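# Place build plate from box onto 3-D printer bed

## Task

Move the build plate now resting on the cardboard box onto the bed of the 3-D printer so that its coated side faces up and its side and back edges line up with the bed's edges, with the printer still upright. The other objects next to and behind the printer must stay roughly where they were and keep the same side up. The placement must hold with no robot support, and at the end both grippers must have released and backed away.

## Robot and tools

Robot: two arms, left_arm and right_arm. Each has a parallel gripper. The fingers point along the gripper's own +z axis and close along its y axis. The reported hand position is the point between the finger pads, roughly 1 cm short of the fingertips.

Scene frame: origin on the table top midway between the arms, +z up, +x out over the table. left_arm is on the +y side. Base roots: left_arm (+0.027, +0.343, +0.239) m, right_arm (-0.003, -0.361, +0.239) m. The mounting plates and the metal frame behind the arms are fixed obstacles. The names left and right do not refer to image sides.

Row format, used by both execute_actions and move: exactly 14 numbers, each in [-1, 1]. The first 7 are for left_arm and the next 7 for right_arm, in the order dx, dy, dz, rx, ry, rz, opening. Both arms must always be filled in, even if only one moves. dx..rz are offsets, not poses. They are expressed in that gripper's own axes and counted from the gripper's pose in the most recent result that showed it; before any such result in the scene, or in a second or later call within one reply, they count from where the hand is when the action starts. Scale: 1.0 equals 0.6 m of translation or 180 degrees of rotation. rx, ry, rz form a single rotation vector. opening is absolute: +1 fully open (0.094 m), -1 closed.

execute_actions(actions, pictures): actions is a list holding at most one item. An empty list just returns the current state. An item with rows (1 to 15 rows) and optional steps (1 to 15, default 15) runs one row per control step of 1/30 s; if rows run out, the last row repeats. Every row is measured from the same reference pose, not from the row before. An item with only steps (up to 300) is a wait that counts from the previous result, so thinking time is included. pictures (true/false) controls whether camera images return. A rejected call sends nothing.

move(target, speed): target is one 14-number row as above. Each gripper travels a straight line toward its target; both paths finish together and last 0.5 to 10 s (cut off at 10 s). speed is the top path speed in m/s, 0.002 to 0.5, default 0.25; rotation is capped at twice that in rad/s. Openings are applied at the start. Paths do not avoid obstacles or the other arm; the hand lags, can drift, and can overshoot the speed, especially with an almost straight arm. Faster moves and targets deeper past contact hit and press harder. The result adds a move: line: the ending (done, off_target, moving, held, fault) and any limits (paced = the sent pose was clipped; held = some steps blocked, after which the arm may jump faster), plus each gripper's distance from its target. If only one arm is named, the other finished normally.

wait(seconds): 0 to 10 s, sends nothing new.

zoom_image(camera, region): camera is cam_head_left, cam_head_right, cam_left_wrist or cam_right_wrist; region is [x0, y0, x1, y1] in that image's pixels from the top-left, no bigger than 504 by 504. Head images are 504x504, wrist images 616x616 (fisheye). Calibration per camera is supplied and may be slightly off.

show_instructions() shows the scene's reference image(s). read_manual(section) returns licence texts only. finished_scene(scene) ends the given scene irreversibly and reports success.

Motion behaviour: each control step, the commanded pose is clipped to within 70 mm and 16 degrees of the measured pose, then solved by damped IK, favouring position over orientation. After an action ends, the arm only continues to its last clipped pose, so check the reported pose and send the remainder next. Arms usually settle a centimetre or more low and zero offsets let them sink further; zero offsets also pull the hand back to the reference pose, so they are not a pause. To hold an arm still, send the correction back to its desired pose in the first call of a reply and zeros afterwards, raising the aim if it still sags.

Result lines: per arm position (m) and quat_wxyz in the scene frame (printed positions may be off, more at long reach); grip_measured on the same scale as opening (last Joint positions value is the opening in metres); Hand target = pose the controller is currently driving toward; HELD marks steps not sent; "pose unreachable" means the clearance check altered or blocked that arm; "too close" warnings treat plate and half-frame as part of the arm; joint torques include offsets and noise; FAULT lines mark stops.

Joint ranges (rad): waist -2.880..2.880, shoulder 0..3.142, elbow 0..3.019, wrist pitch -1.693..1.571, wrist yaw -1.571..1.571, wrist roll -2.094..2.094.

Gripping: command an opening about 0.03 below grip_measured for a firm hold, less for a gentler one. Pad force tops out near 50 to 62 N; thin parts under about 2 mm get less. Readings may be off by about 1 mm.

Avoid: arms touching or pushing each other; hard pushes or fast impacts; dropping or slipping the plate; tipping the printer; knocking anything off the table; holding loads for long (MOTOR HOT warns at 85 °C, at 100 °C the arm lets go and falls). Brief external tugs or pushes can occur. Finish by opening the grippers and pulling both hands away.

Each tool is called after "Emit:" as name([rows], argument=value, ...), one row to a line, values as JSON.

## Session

Emit:
execute_actions(actions=[])

Emit:
show_instructions()

Scene clock: 0.00 s of 4350.00 s.
left_arm: end_effector_position=(+0.4929, +0.3648, +0.2561) grip_measured=+1.000 end_effector_quat_wxyz=(+0.385, -0.028, +0.922, +0.010) | right_arm: end_effector_position=(+0.4451, -0.4510, +0.2493) grip_measured=+1.000 end_effector_quat_wxyz=(+0.374, +0.094, +0.922, -0.030)
Joint positions: left_arm=[ 0.011  1.55   0.559  0.213 -0.011 -0.013  0.094] | right_arm=[-0.011  1.549  0.542  0.209 -0.012  0.007  0.094]
Joint velocities: left_arm=[-0.024 -0.005  0.002 -0.007 -0.007 -0.007  0.   ] | right_arm=[ 0.005 -0.005  0.002 -0.022 -0.007 -0.037  0.   ]
Joint torques (N m, as the arm reports them, + toward a larger angle): no reading
Motor temperatures (°C, as the motors report them): left_arm=[21 21 22 21 22 18] | right_arm=[21 23 23 21 20 21]
Hand target (left_arm): +0.502, +0.365, +0.263; +0.395, -0.028, +0.918, +0.010
Hand target (right_arm): +0.453, -0.453, +0.255; +0.382, +0.094, +0.919, -0.031

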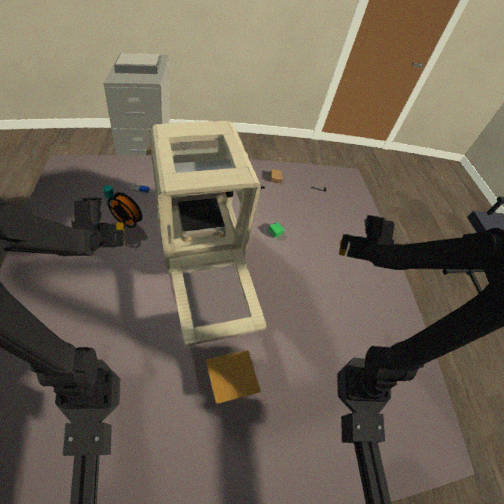

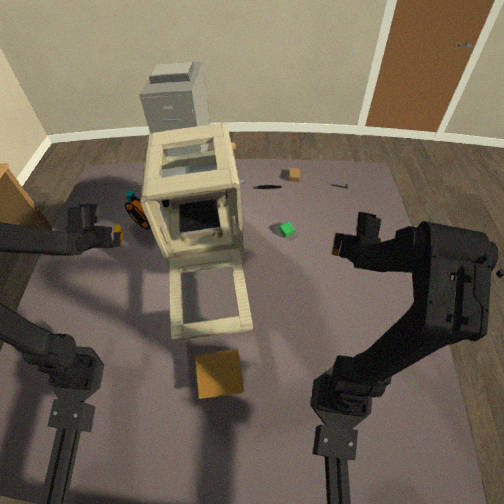

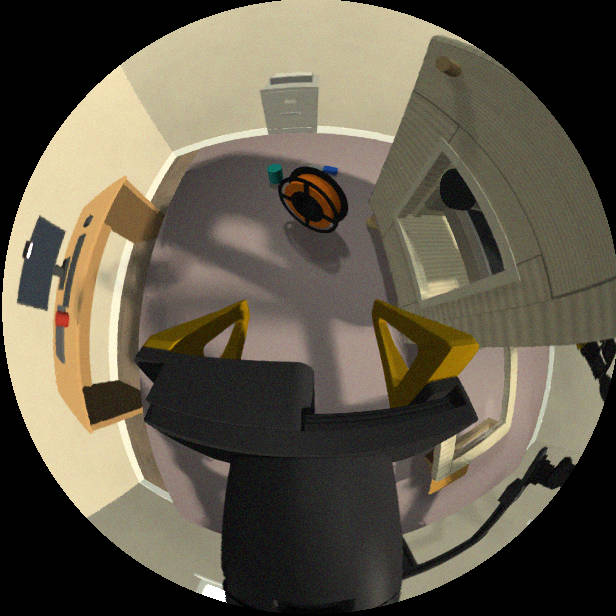

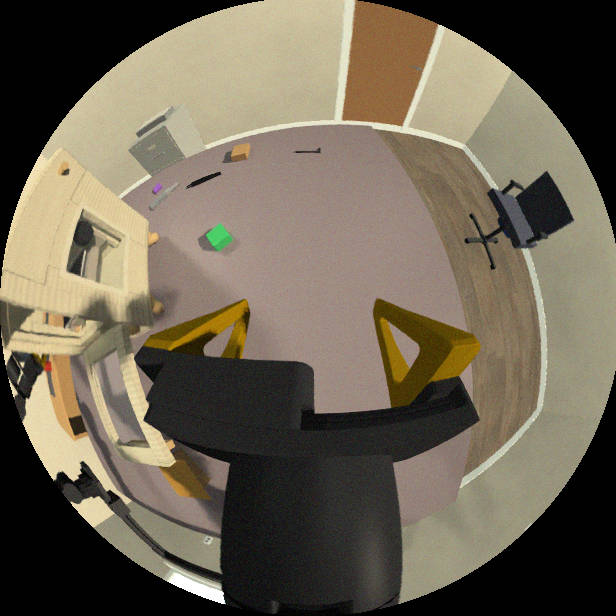

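Reference images for this scene: printer card page 5.

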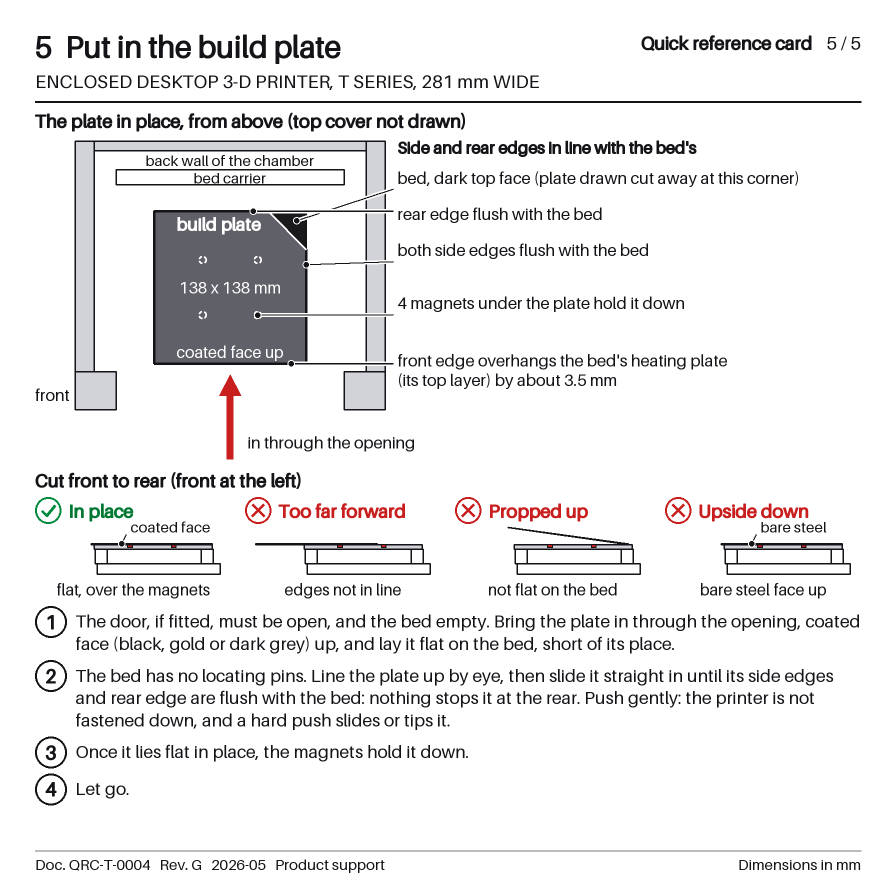

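Emit:
move(target=[0,0,0,0,0,0,1,0.015,0.51,-0.4,0.019,-0.368,-0.54,1])

Scene clock: 10.90 s of 4350.00 s.
left_arm: end_effector_position=(+0.4929, +0.3648, +0.2561) grip_measured=+1.000 end_effector_quat_wxyz=(+0.385, -0.028, +0.922, +0.010) | right_arm: end_effector_position=(+0.3279, -0.1297, +0.3976) grip_measured=+1.000 end_effector_quat_wxyz=(+0.598, -0.624, +0.368, -0.344)
Joint positions: left_arm=[ 0.011  1.55   0.559  0.213 -0.011 -0.013  0.094] | right_arm=[ 0.872  1.316  0.199  1.069  0.165 -1.554  0.094]
Joint velocities: left_arm=[-0.015 -0.005 -0.002 -0.007  0.051 -0.066  0.   ] | right_arm=[ 0.005 -0.005 -0.002 -0.002  0.007 -0.066  0.   ]
Joint torques (N m, as the arm reports them, + toward a larger angle): left_arm=[ 0.73 -9.39  5.87  1.17 -0.01 -0.07] | right_arm=[ 0.86 -8.88  9.08  1.64 -0.12  0.07]
Motor temperatures (°C, as the motors report them): left_arm=[21 21 23 21 22 18] | right_arm=[21 24 24 21 20 21]
Hand target (left_arm): +0.493, +0.365, +0.256; +0.385, -0.028, +0.922, +0.010
Hand target (right_arm): +0.335, -0.120, +0.413; +0.609, -0.617, +0.357, -0.348
Off the commanded pose (left_arm): 0.000 m, 0 deg.
Off the commanded pose (right_arm): 0.025 m, 3 deg.
After step 90, 3.23 s passed at rest.
move: off_target (right_arm)
camera_calibration (this result's frames):
cam_right_wrist: T_world_to_cam=[[0.0450193, -0.00594822, 0.998968, -0.411239], [-0.112037, -0.993704, -0.000867849, -0.0912751], [0.992684, -0.111882, -0.0454023, -0.197231], [0, 0, 0, 1]] pos_world=[0.204075, -0.115213, 0.401781]

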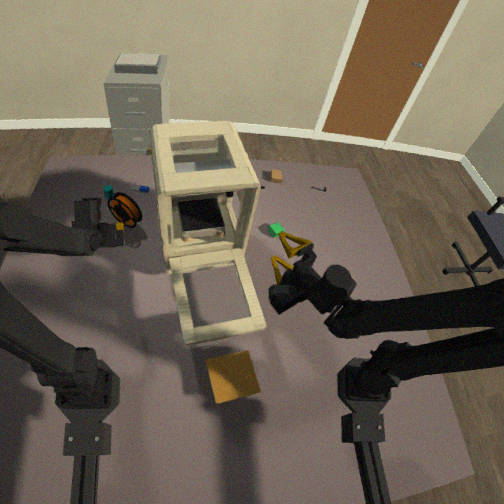

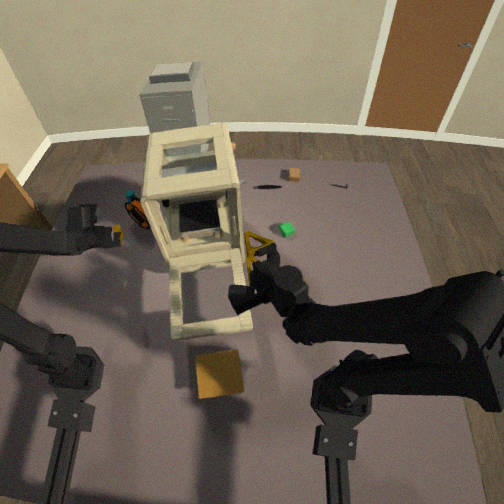

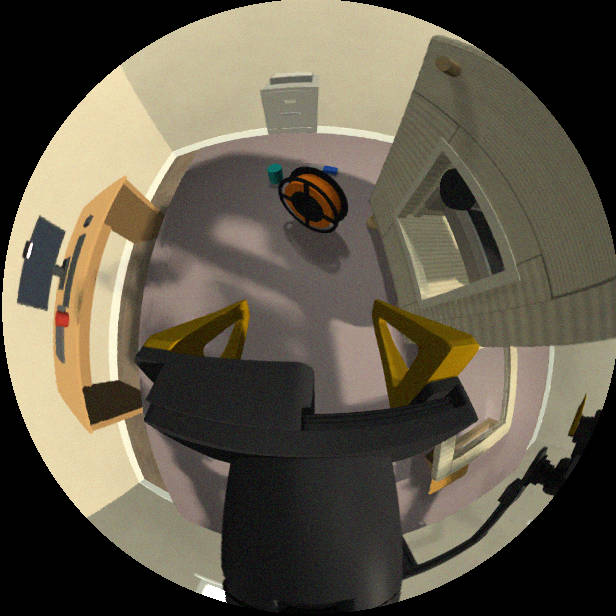

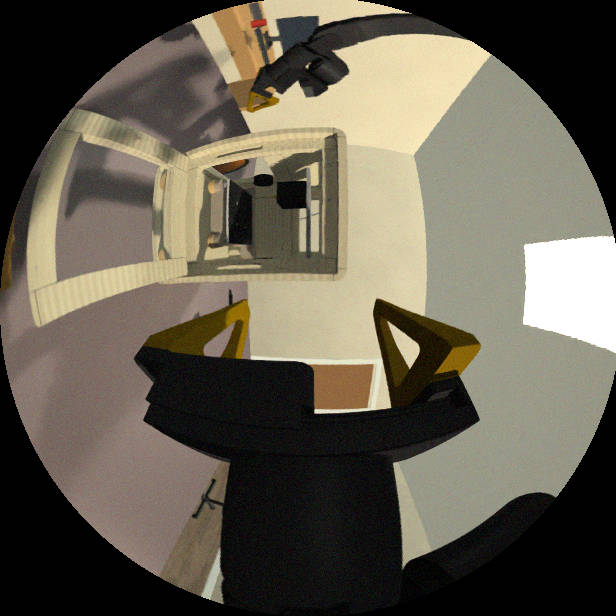

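Emit:
move(target=[0,0,0,0,0,0,1,-0.407,-0.02,-0.204,0,-0.05,0,-0.4])

Emit:
move(target=[0,0,0,0,0,0,1,-0.02,0.08,-0.27,0.015,-0.015,0,-0.4])

Emit:
move(target=[0,0,0,0,0,0,1,0,0.33,0,0,0,0,-0.4], speed=0.15)

Scene clock: 15.40 s of 4350.00 s.
left_arm: end_effector_position=(+0.4929, +0.3648, +0.2561) grip_measured=+1.000 end_effector_quat_wxyz=(+0.385, -0.028, +0.922, +0.010) | right_arm: end_effector_position=(+0.1056, +0.0145, +0.4115) grip_measured=-0.398 end_effector_quat_wxyz=(+0.624, -0.653, +0.308, -0.299)
Joint positions: left_arm=[ 0.011  1.55   0.559  0.213 -0.011 -0.013  0.094] | right_arm=[ 1.855  1.341  0.3    0.966  0.982 -1.517  0.028]
Joint velocities: left_arm=[-0.015 -0.005 -0.002 -0.007 -0.066  0.066  0.   ] | right_arm=[-0.005 -0.005  0.007 -0.012  0.037  0.022 -0.   ]
Joint torques (N m, as the arm reports them, + toward a larger angle): left_arm=[ 0.68 -9.61  5.9   1.12 -0.02 -0.04] | right_arm=[ 0.63 -6.44  9.34  1.29  0.32  0.15]
Motor temperatures (°C, as the motors report them): left_arm=[21 21 23 21 22 18] | right_arm=[21 24 24 21 20 21]
Hand target (left_arm): +0.493, +0.365, +0.256; +0.385, -0.028, +0.922, +0.010
Hand target (right_arm): +0.107, +0.024, +0.415; +0.625, -0.649, +0.315, -0.298
Off the commanded pose (left_arm): 0.000 m, 0 deg.
Off the commanded pose (right_arm): 0.011 m, 2 deg.
After step 90, 0.03 s passed at rest.
move: off_target (right_arm)
camera_calibration (this result's frames):
cam_right_wrist: T_world_to_cam=[[0.0297085, 0.0115077, 0.999492, -0.41311], [0.0536366, -0.998511, 0.00990209, 0.0052142], [0.998118, 0.0533152, -0.0302815, 0.0310195], [0, 0, 0, 1]] pos_world=[-0.0189679, 0.00830656, 0.413788]

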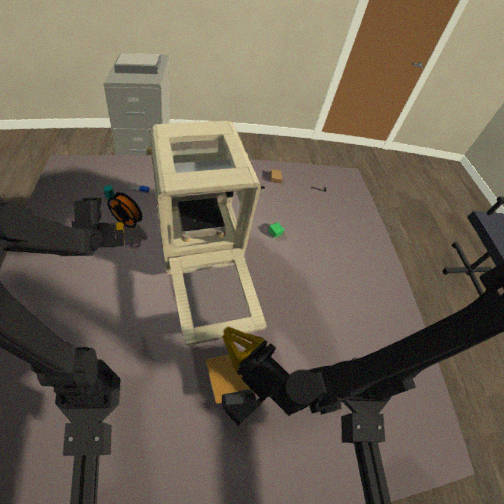

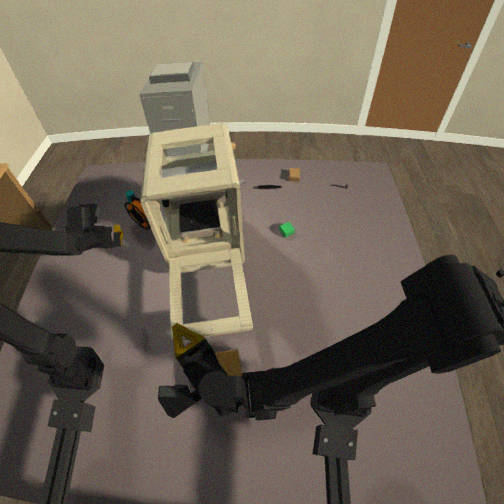

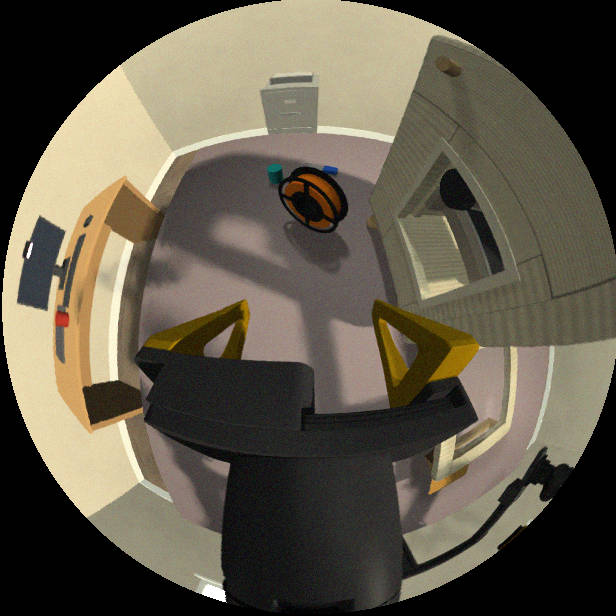

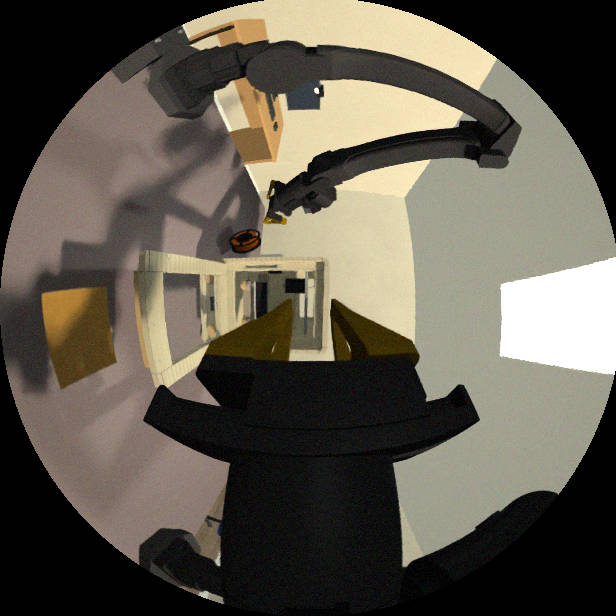

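Scene clock: 16.57 s of 4350.00 s.
left_arm: end_effector_position=(+0.4929, +0.3648, +0.2561) grip_measured=+1.000 end_effector_quat_wxyz=(+0.385, -0.028, +0.922, +0.010) | right_arm: end_effector_position=(-0.0298, -0.0751, +0.3737) grip_measured=-0.398 end_effector_quat_wxyz=(+0.645, -0.652, +0.276, -0.286)
Joint positions: left_arm=[ 0.011  1.55   0.559  0.213 -0.011 -0.013  0.094] | right_arm=[ 2.497  1.474  0.171  1.16   1.554 -1.447  0.028]
Joint velocities: left_arm=[-0.005 -0.005  0.012 -0.002  0.037  0.095  0.   ] | right_arm=[-0.034 -0.015 -0.012 -0.022  0.022  0.037 -0.   ]
Joint torques (N m, as the arm reports them, + toward a larger angle): left_arm=[  0.56 -10.01   5.83   1.31   0.    -0.06] | right_arm=[ 0.71 -6.1   3.55  1.89  0.4   0.17]
Motor temperatures (°C, as the motors report them): left_arm=[21 21 23 21 22 18] | right_arm=[21 24 24 21 20 21]
Hand target (left_arm): +0.493, +0.365, +0.256; +0.385, -0.028, +0.922, +0.010
Hand target (right_arm): -0.027, -0.077, +0.372; +0.646, -0.650, +0.281, -0.286
Off the commanded pose (left_arm): 0.000 m, 0 deg.
Off the commanded pose (right_arm): 0.006 m, 2 deg.
joint sent to its limit (right arm) — the command would take joint 5 (wrist yaw) past its upper limit, so that joint was sent only as far as its limit.
move: done
camera_calibration (this result's frames):
cam_right_wrist: T_world_to_cam=[[-0.00783122, -0.00467578, 0.999958, -0.372835], [0.124704, -0.992187, -0.00366281, -0.0688978], [0.992163, 0.12467, 0.00835312, 0.160544], [0, 0, 0, 1]] pos_world=[-0.153614, -0.0901179, 0.371226]

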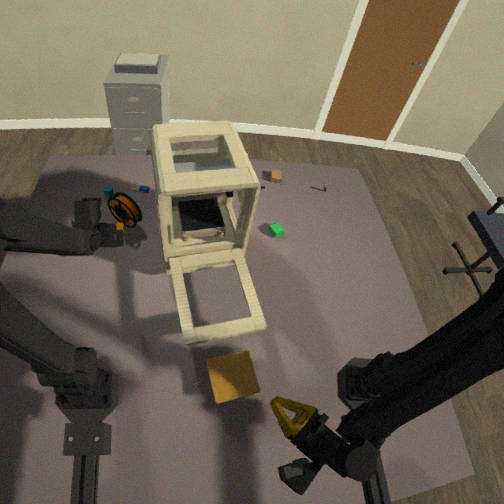

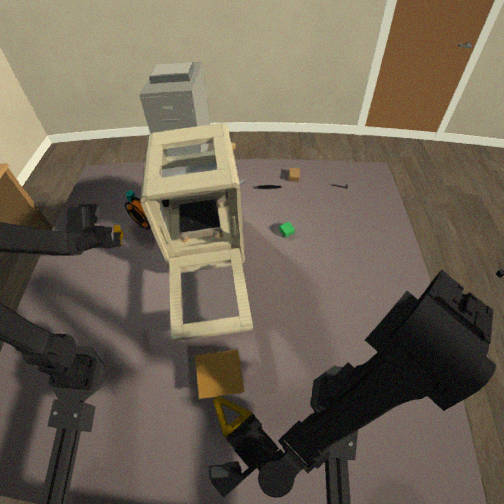

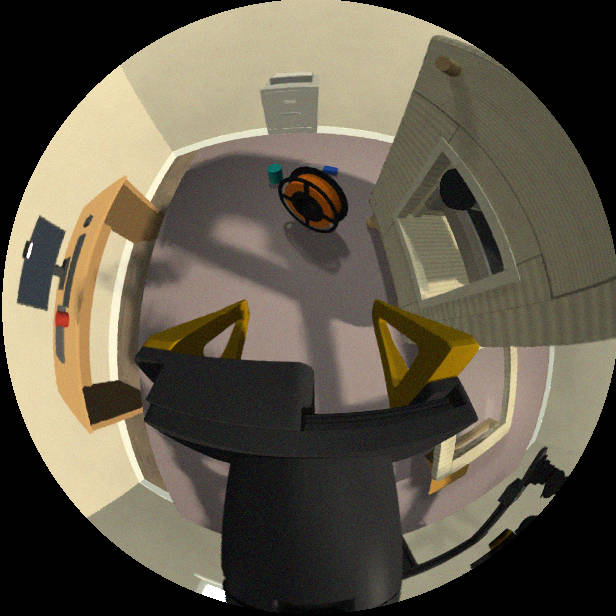

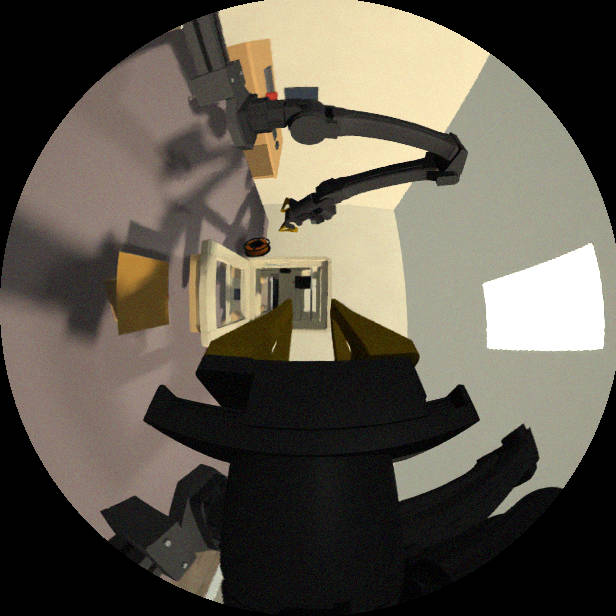

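Scene clock: 18.43 s of 4350.00 s.
left_arm: end_effector_position=(+0.4929, +0.3648, +0.2561) grip_measured=+1.000 end_effector_quat_wxyz=(+0.385, -0.028, +0.922, +0.010) | right_arm: end_effector_position=(-0.0262, -0.0792, +0.1799) grip_measured=-0.398 end_effector_quat_wxyz=(+0.639, -0.657, +0.272, -0.293)
Joint positions: left_arm=[ 0.011  1.55   0.559  0.213 -0.011 -0.013  0.094] | right_arm=[ 2.497  2.418  0.352  1.298  1.554 -0.842  0.028]
Joint velocities: left_arm=[ 0.015 -0.005 -0.007 -0.002  0.022 -0.022  0.   ] | right_arm=[-0.005 -0.005  0.002  0.002 -0.007 -0.022 -0.   ]
Joint torques (N m, as the arm reports them, + toward a larger angle): left_arm=[ 0.91 -9.42  5.89  1.49  0.06  0.03] | right_arm=[  0.52 -12.02  -2.71   1.63   0.71   0.14]
Motor temperatures (°C, as the motors report them): left_arm=[21 21 23 21 22 18] | right_arm=[21 24 24 21 20 21]
Hand target (left_arm): +0.493, +0.365, +0.256; +0.385, -0.028, +0.922, +0.010
Hand target (right_arm): -0.027, -0.079, +0.178; +0.642, -0.655, +0.278, -0.287
Off the commanded pose (left_arm): 0.000 m, 0 deg.
Off the commanded pose (right_arm): 0.005 m, 1 deg.
move: done
camera_calibration (this result's frames):
cam_right_wrist: T_world_to_cam=[[-0.0141024, 0.0160381, 0.999772, -0.177515], [0.12021, -0.992592, 0.0176186, -0.0781373], [0.992648, 0.120431, 0.01207, 0.158124], [0, 0, 0, 1]] pos_world=[-0.150072, -0.0937545, 0.176943]

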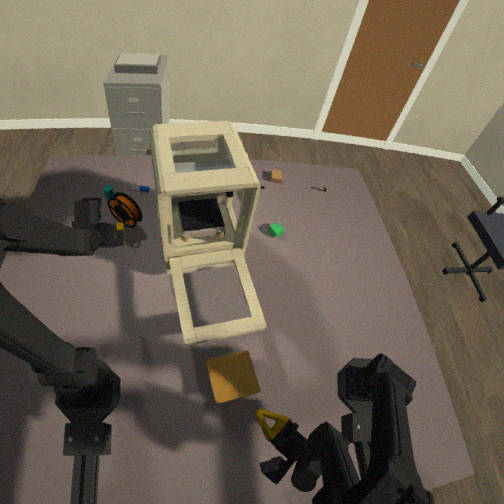

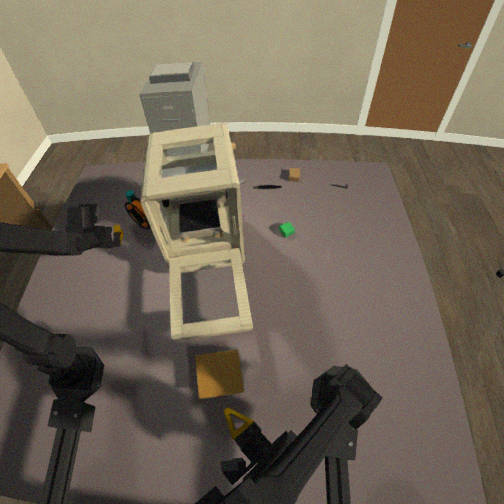

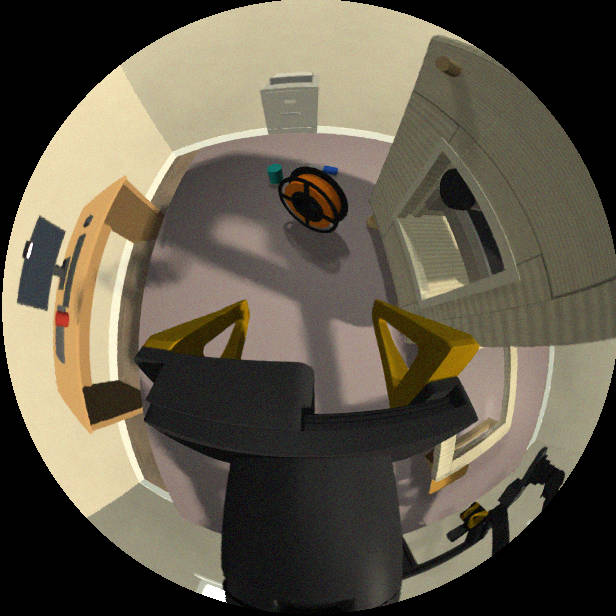

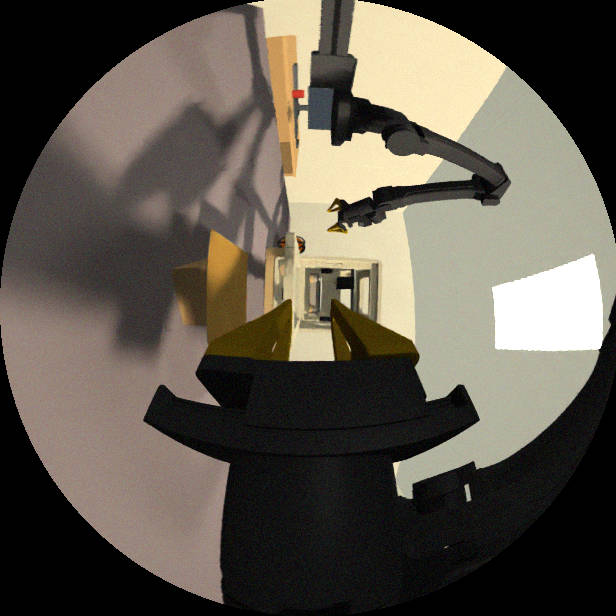

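Emit:
move(target=[0,0,0,0,0,0,1,-0.02,0.19,0,0,0,0.012,-0.4], speed=0.1)

Scene clock: 21.27 s of 4350.00 s.
left_arm: end_effector_position=(+0.4929, +0.3648, +0.2561) grip_measured=+1.000 end_effector_quat_wxyz=(+0.385, -0.028, +0.922, +0.010) | right_arm: end_effector_position=(-0.0330, -0.0718, +0.0699) grip_measured=-0.398 end_effector_quat_wxyz=(+0.643, -0.653, +0.283, -0.283)
Joint positions: left_arm=[ 0.011  1.55   0.559  0.213 -0.011 -0.013  0.094] | right_arm=[ 2.497  2.768  0.6    1.298  1.554 -0.709  0.028]
Joint velocities: left_arm=[ 0.005 -0.005 -0.002 -0.007 -0.007 -0.081  0.   ] | right_arm=[ 0.015  0.005 -0.007  0.012 -0.007 -0.007 -0.   ]
Joint torques (N m, as the arm reports them, + toward a larger angle): left_arm=[  0.81 -10.1    5.68   1.43   0.     0.01] | right_arm=[  0.6  -12.29  -3.68   1.56   0.72   0.18]
Motor temperatures (°C, as the motors report them): left_arm=[21 21 23 21 22 18] | right_arm=[21 24 24 21 20 21]
Hand target (left_arm): +0.493, +0.365, +0.256; +0.385, -0.028, +0.922, +0.010
Hand target (right_arm): -0.032, -0.074, +0.066; +0.644, -0.652, +0.285, -0.281
Off the commanded pose (left_arm): 0.000 m, 0 deg.
Off the commanded pose (right_arm): 0.005 m, 0 deg.
move: done
camera_calibration (this result's frames):
cam_right_wrist: T_world_to_cam=[[0.00805152, -0.00607238, 0.999949, -0.0685981], [0.118662, -0.99291, -0.0069851, -0.0663655], [0.992902, 0.118713, -0.00727388, 0.166563], [0, 0, 0, 1]] pos_world=[-0.156953, -0.0860846, 0.0693426]

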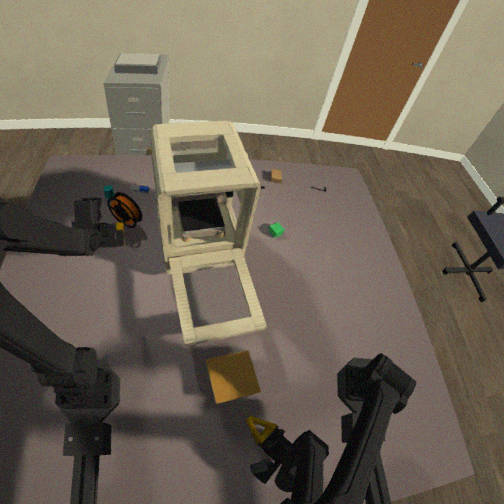

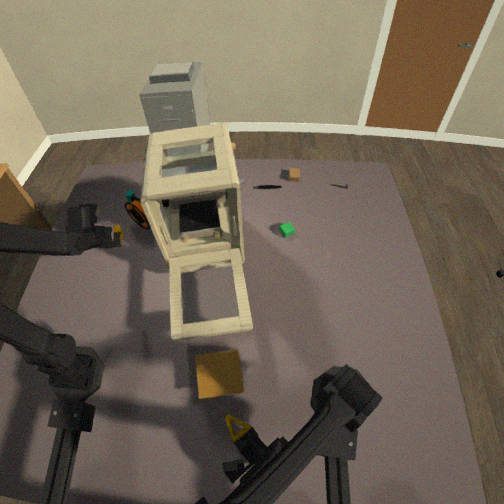

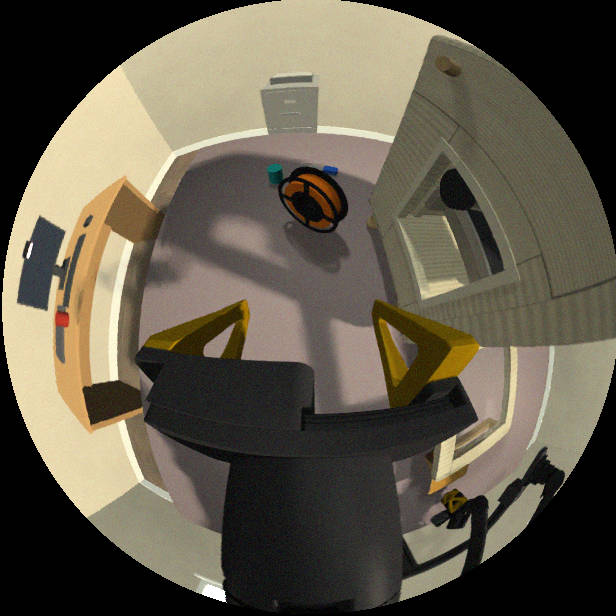

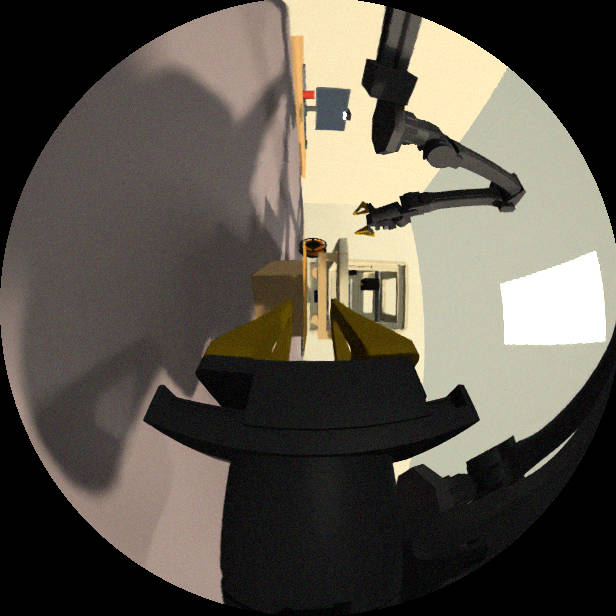

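Emit:
move(target=[0,0,0,0,0,0,1,0.1,0.01,0.027,0,0.028,0,-0.4], speed=0.06)

Emit:
zoom_image(camera="cam_head_left", region=[180,330,320,450])

Scene clock: 24.97 s of 4350.00 s.
left_arm: end_effector_position=(+0.4929, +0.3648, +0.2561) grip_measured=+1.000 end_effector_quat_wxyz=(+0.385, -0.028, +0.922, +0.010) | right_arm: end_effector_position=(+0.0085, -0.0937, +0.0624) grip_measured=-0.398 end_effector_quat_wxyz=(+0.634, -0.638, +0.317, -0.302)
Joint positions: left_arm=[ 0.011  1.55   0.559  0.213 -0.011 -0.013  0.094] | right_arm=[ 2.416  2.832  0.572  1.298  1.554 -0.595  0.028]
Joint velocities: left_arm=[-0.015 -0.005  0.002 -0.002 -0.037  0.037  0.   ] | right_arm=[-0.005 -0.015 -0.027 -0.007 -0.007  0.066 -0.001]
Joint torques (N m, as the arm reports them, + toward a larger angle): left_arm=[ 1.27 -9.52  5.95  1.14  0.04 -0.04] | right_arm=[  0.15 -12.68  -7.23   1.56   0.75   0.15]
Motor temperatures (°C, as the motors report them): left_arm=[21 21 23 21 22 18] | right_arm=[21 24 24 21 20 21]
Hand target (left_arm): +0.493, +0.365, +0.256; +0.385, -0.028, +0.922, +0.010
Hand target (right_arm): +0.019, -0.105, +0.065; +0.629, -0.640, +0.312, -0.311
Off the commanded pose (left_arm): 0.000 m, 0 deg.
Off the commanded pose (right_arm): 0.016 m, 1 deg.
move: off_target (right_arm)
camera_calibration (this result's frames):
cam_right_wrist: T_world_to_cam=[[0.0224793, -0.0244715, 0.999448, -0.0633983], [0.0356532, -0.999045, -0.0252636, -0.0918635], [0.999111, 0.0362014, -0.0215853, 0.120992], [0, 0, 0, 1]] pos_world=[-0.116184, -0.0977073, 0.0636541]

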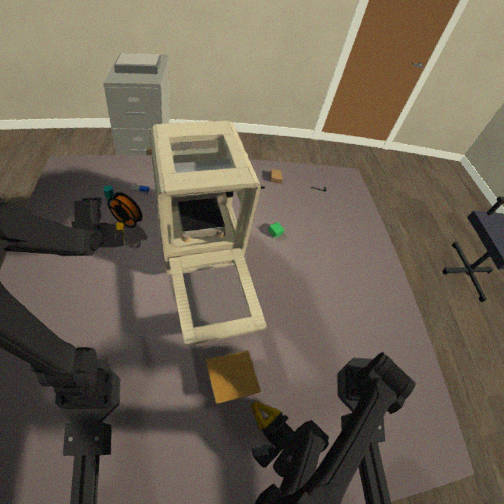

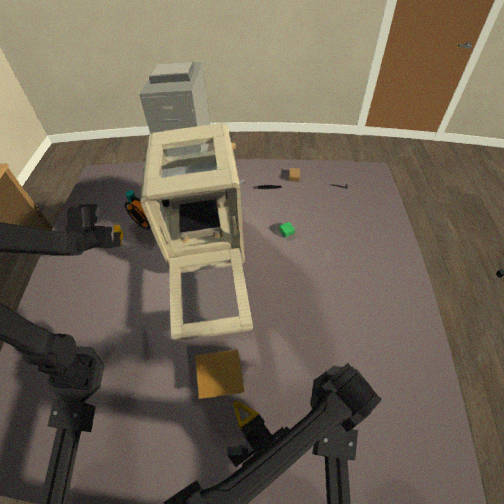

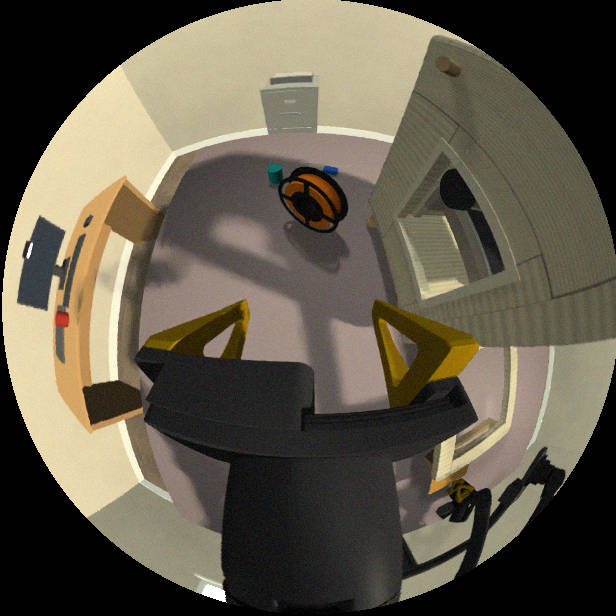

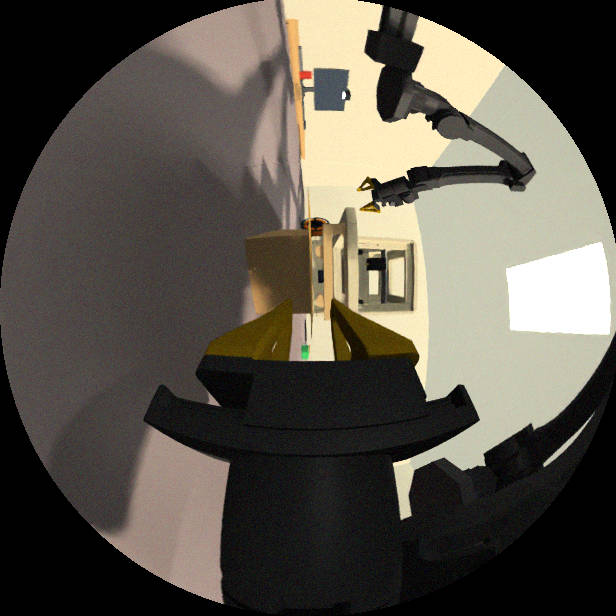

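Region (180, 330, 320, 450) of cam_head_left's 504x504 image, scaled by 3.600, with more detail than that image has; it fills the top 432 rows of this view, and the rest is white.

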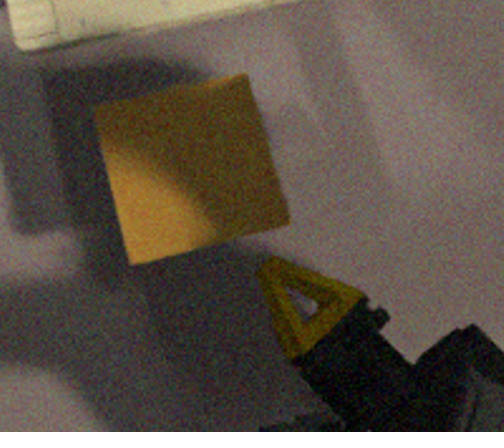

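Emit:
move(target=[0,0,0,0,0,0,1,0.053,0,0.054,0,0.053,-0.008,-0.4], speed=0.04)

Emit:
zoom_image(camera="cam_head_left", region=[180,330,320,450])

Scene clock: 28.77 s of 4350.00 s.
left_arm: end_effector_position=(+0.4929, +0.3648, +0.2561) grip_measured=+1.000 end_effector_quat_wxyz=(+0.385, -0.028, +0.922, +0.010) | right_arm: end_effector_position=(+0.0510, -0.0991, +0.0623) grip_measured=-0.398 end_effector_quat_wxyz=(+0.606, -0.612, +0.365, -0.354)
Joint positions: left_arm=[ 0.011  1.55   0.559  0.213 -0.011 -0.013  0.094] | right_arm=[ 2.255  2.832  0.572  1.298  1.554 -0.602  0.028]
Joint velocities: left_arm=[-0.015 -0.005  0.012  0.002  0.081  0.007  0.   ] | right_arm=[ 0.005  0.005 -0.007 -0.007  0.11   0.037 -0.   ]
Joint torques (N m, as the arm reports them, + toward a larger angle): left_arm=[-0.22 -9.36  5.78  1.45 -0.06 -0.02] | right_arm=[ -0.98 -14.17  -4.87   0.92   0.67  -0.03]
Motor temperatures (°C, as the motors report them): left_arm=[21 21 24 21 22 18] | right_arm=[21 24 24 21 20 21]
Hand target (left_arm): +0.493, +0.365, +0.256; +0.385, -0.028, +0.922, +0.010
Hand target (right_arm): +0.053, -0.100, +0.061; +0.601, -0.614, +0.361, -0.361
Off the commanded pose (left_arm): 0.000 m, 0 deg.
Off the commanded pose (right_arm): 0.003 m, 1 deg.
move: done
camera_calibration (this result's frames):
cam_right_wrist: T_world_to_cam=[[0.0151926, -0.0214431, 0.999655, -0.0637369], [-0.124395, -0.992043, -0.0193893, -0.0902458], [0.992116, -0.124057, -0.0177391, 0.0628886], [0, 0, 0, 1]] pos_world=[-0.0726506, -0.0830926, 0.0630807]

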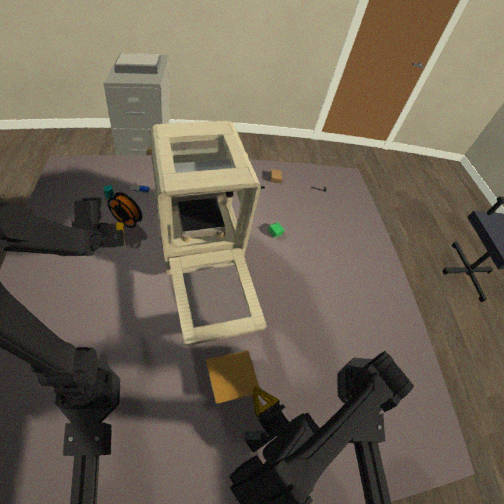

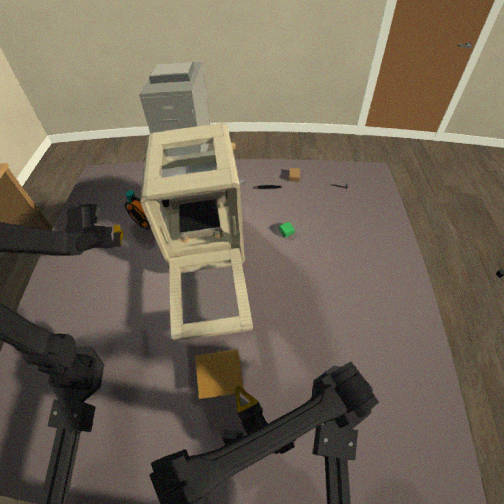

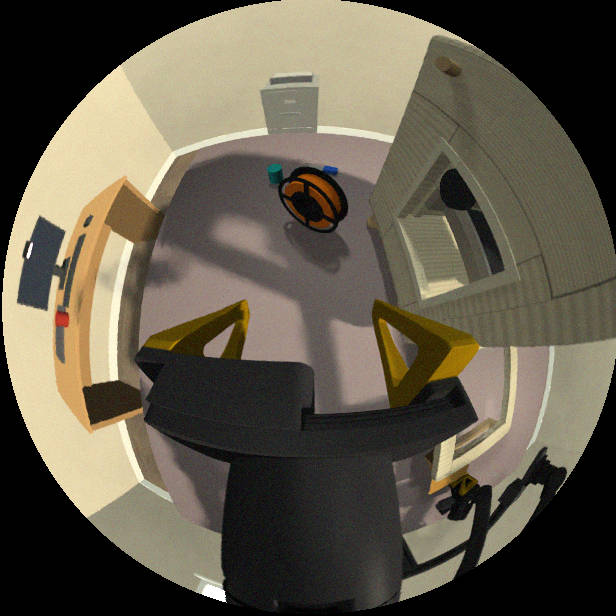

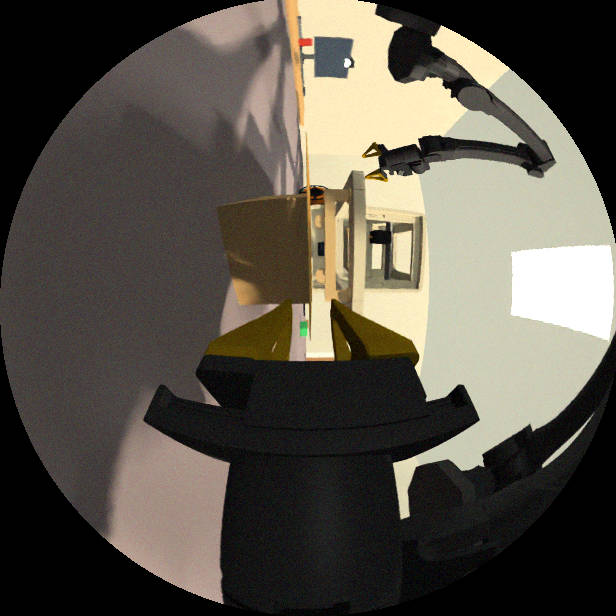

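Region (180, 330, 320, 450) of cam_head_left's 504x504 image, scaled by 3.600, with more detail than that image has; it fills the top 432 rows of this view, and the rest is white.

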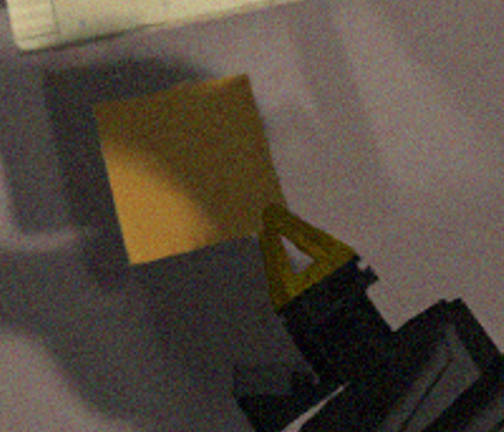

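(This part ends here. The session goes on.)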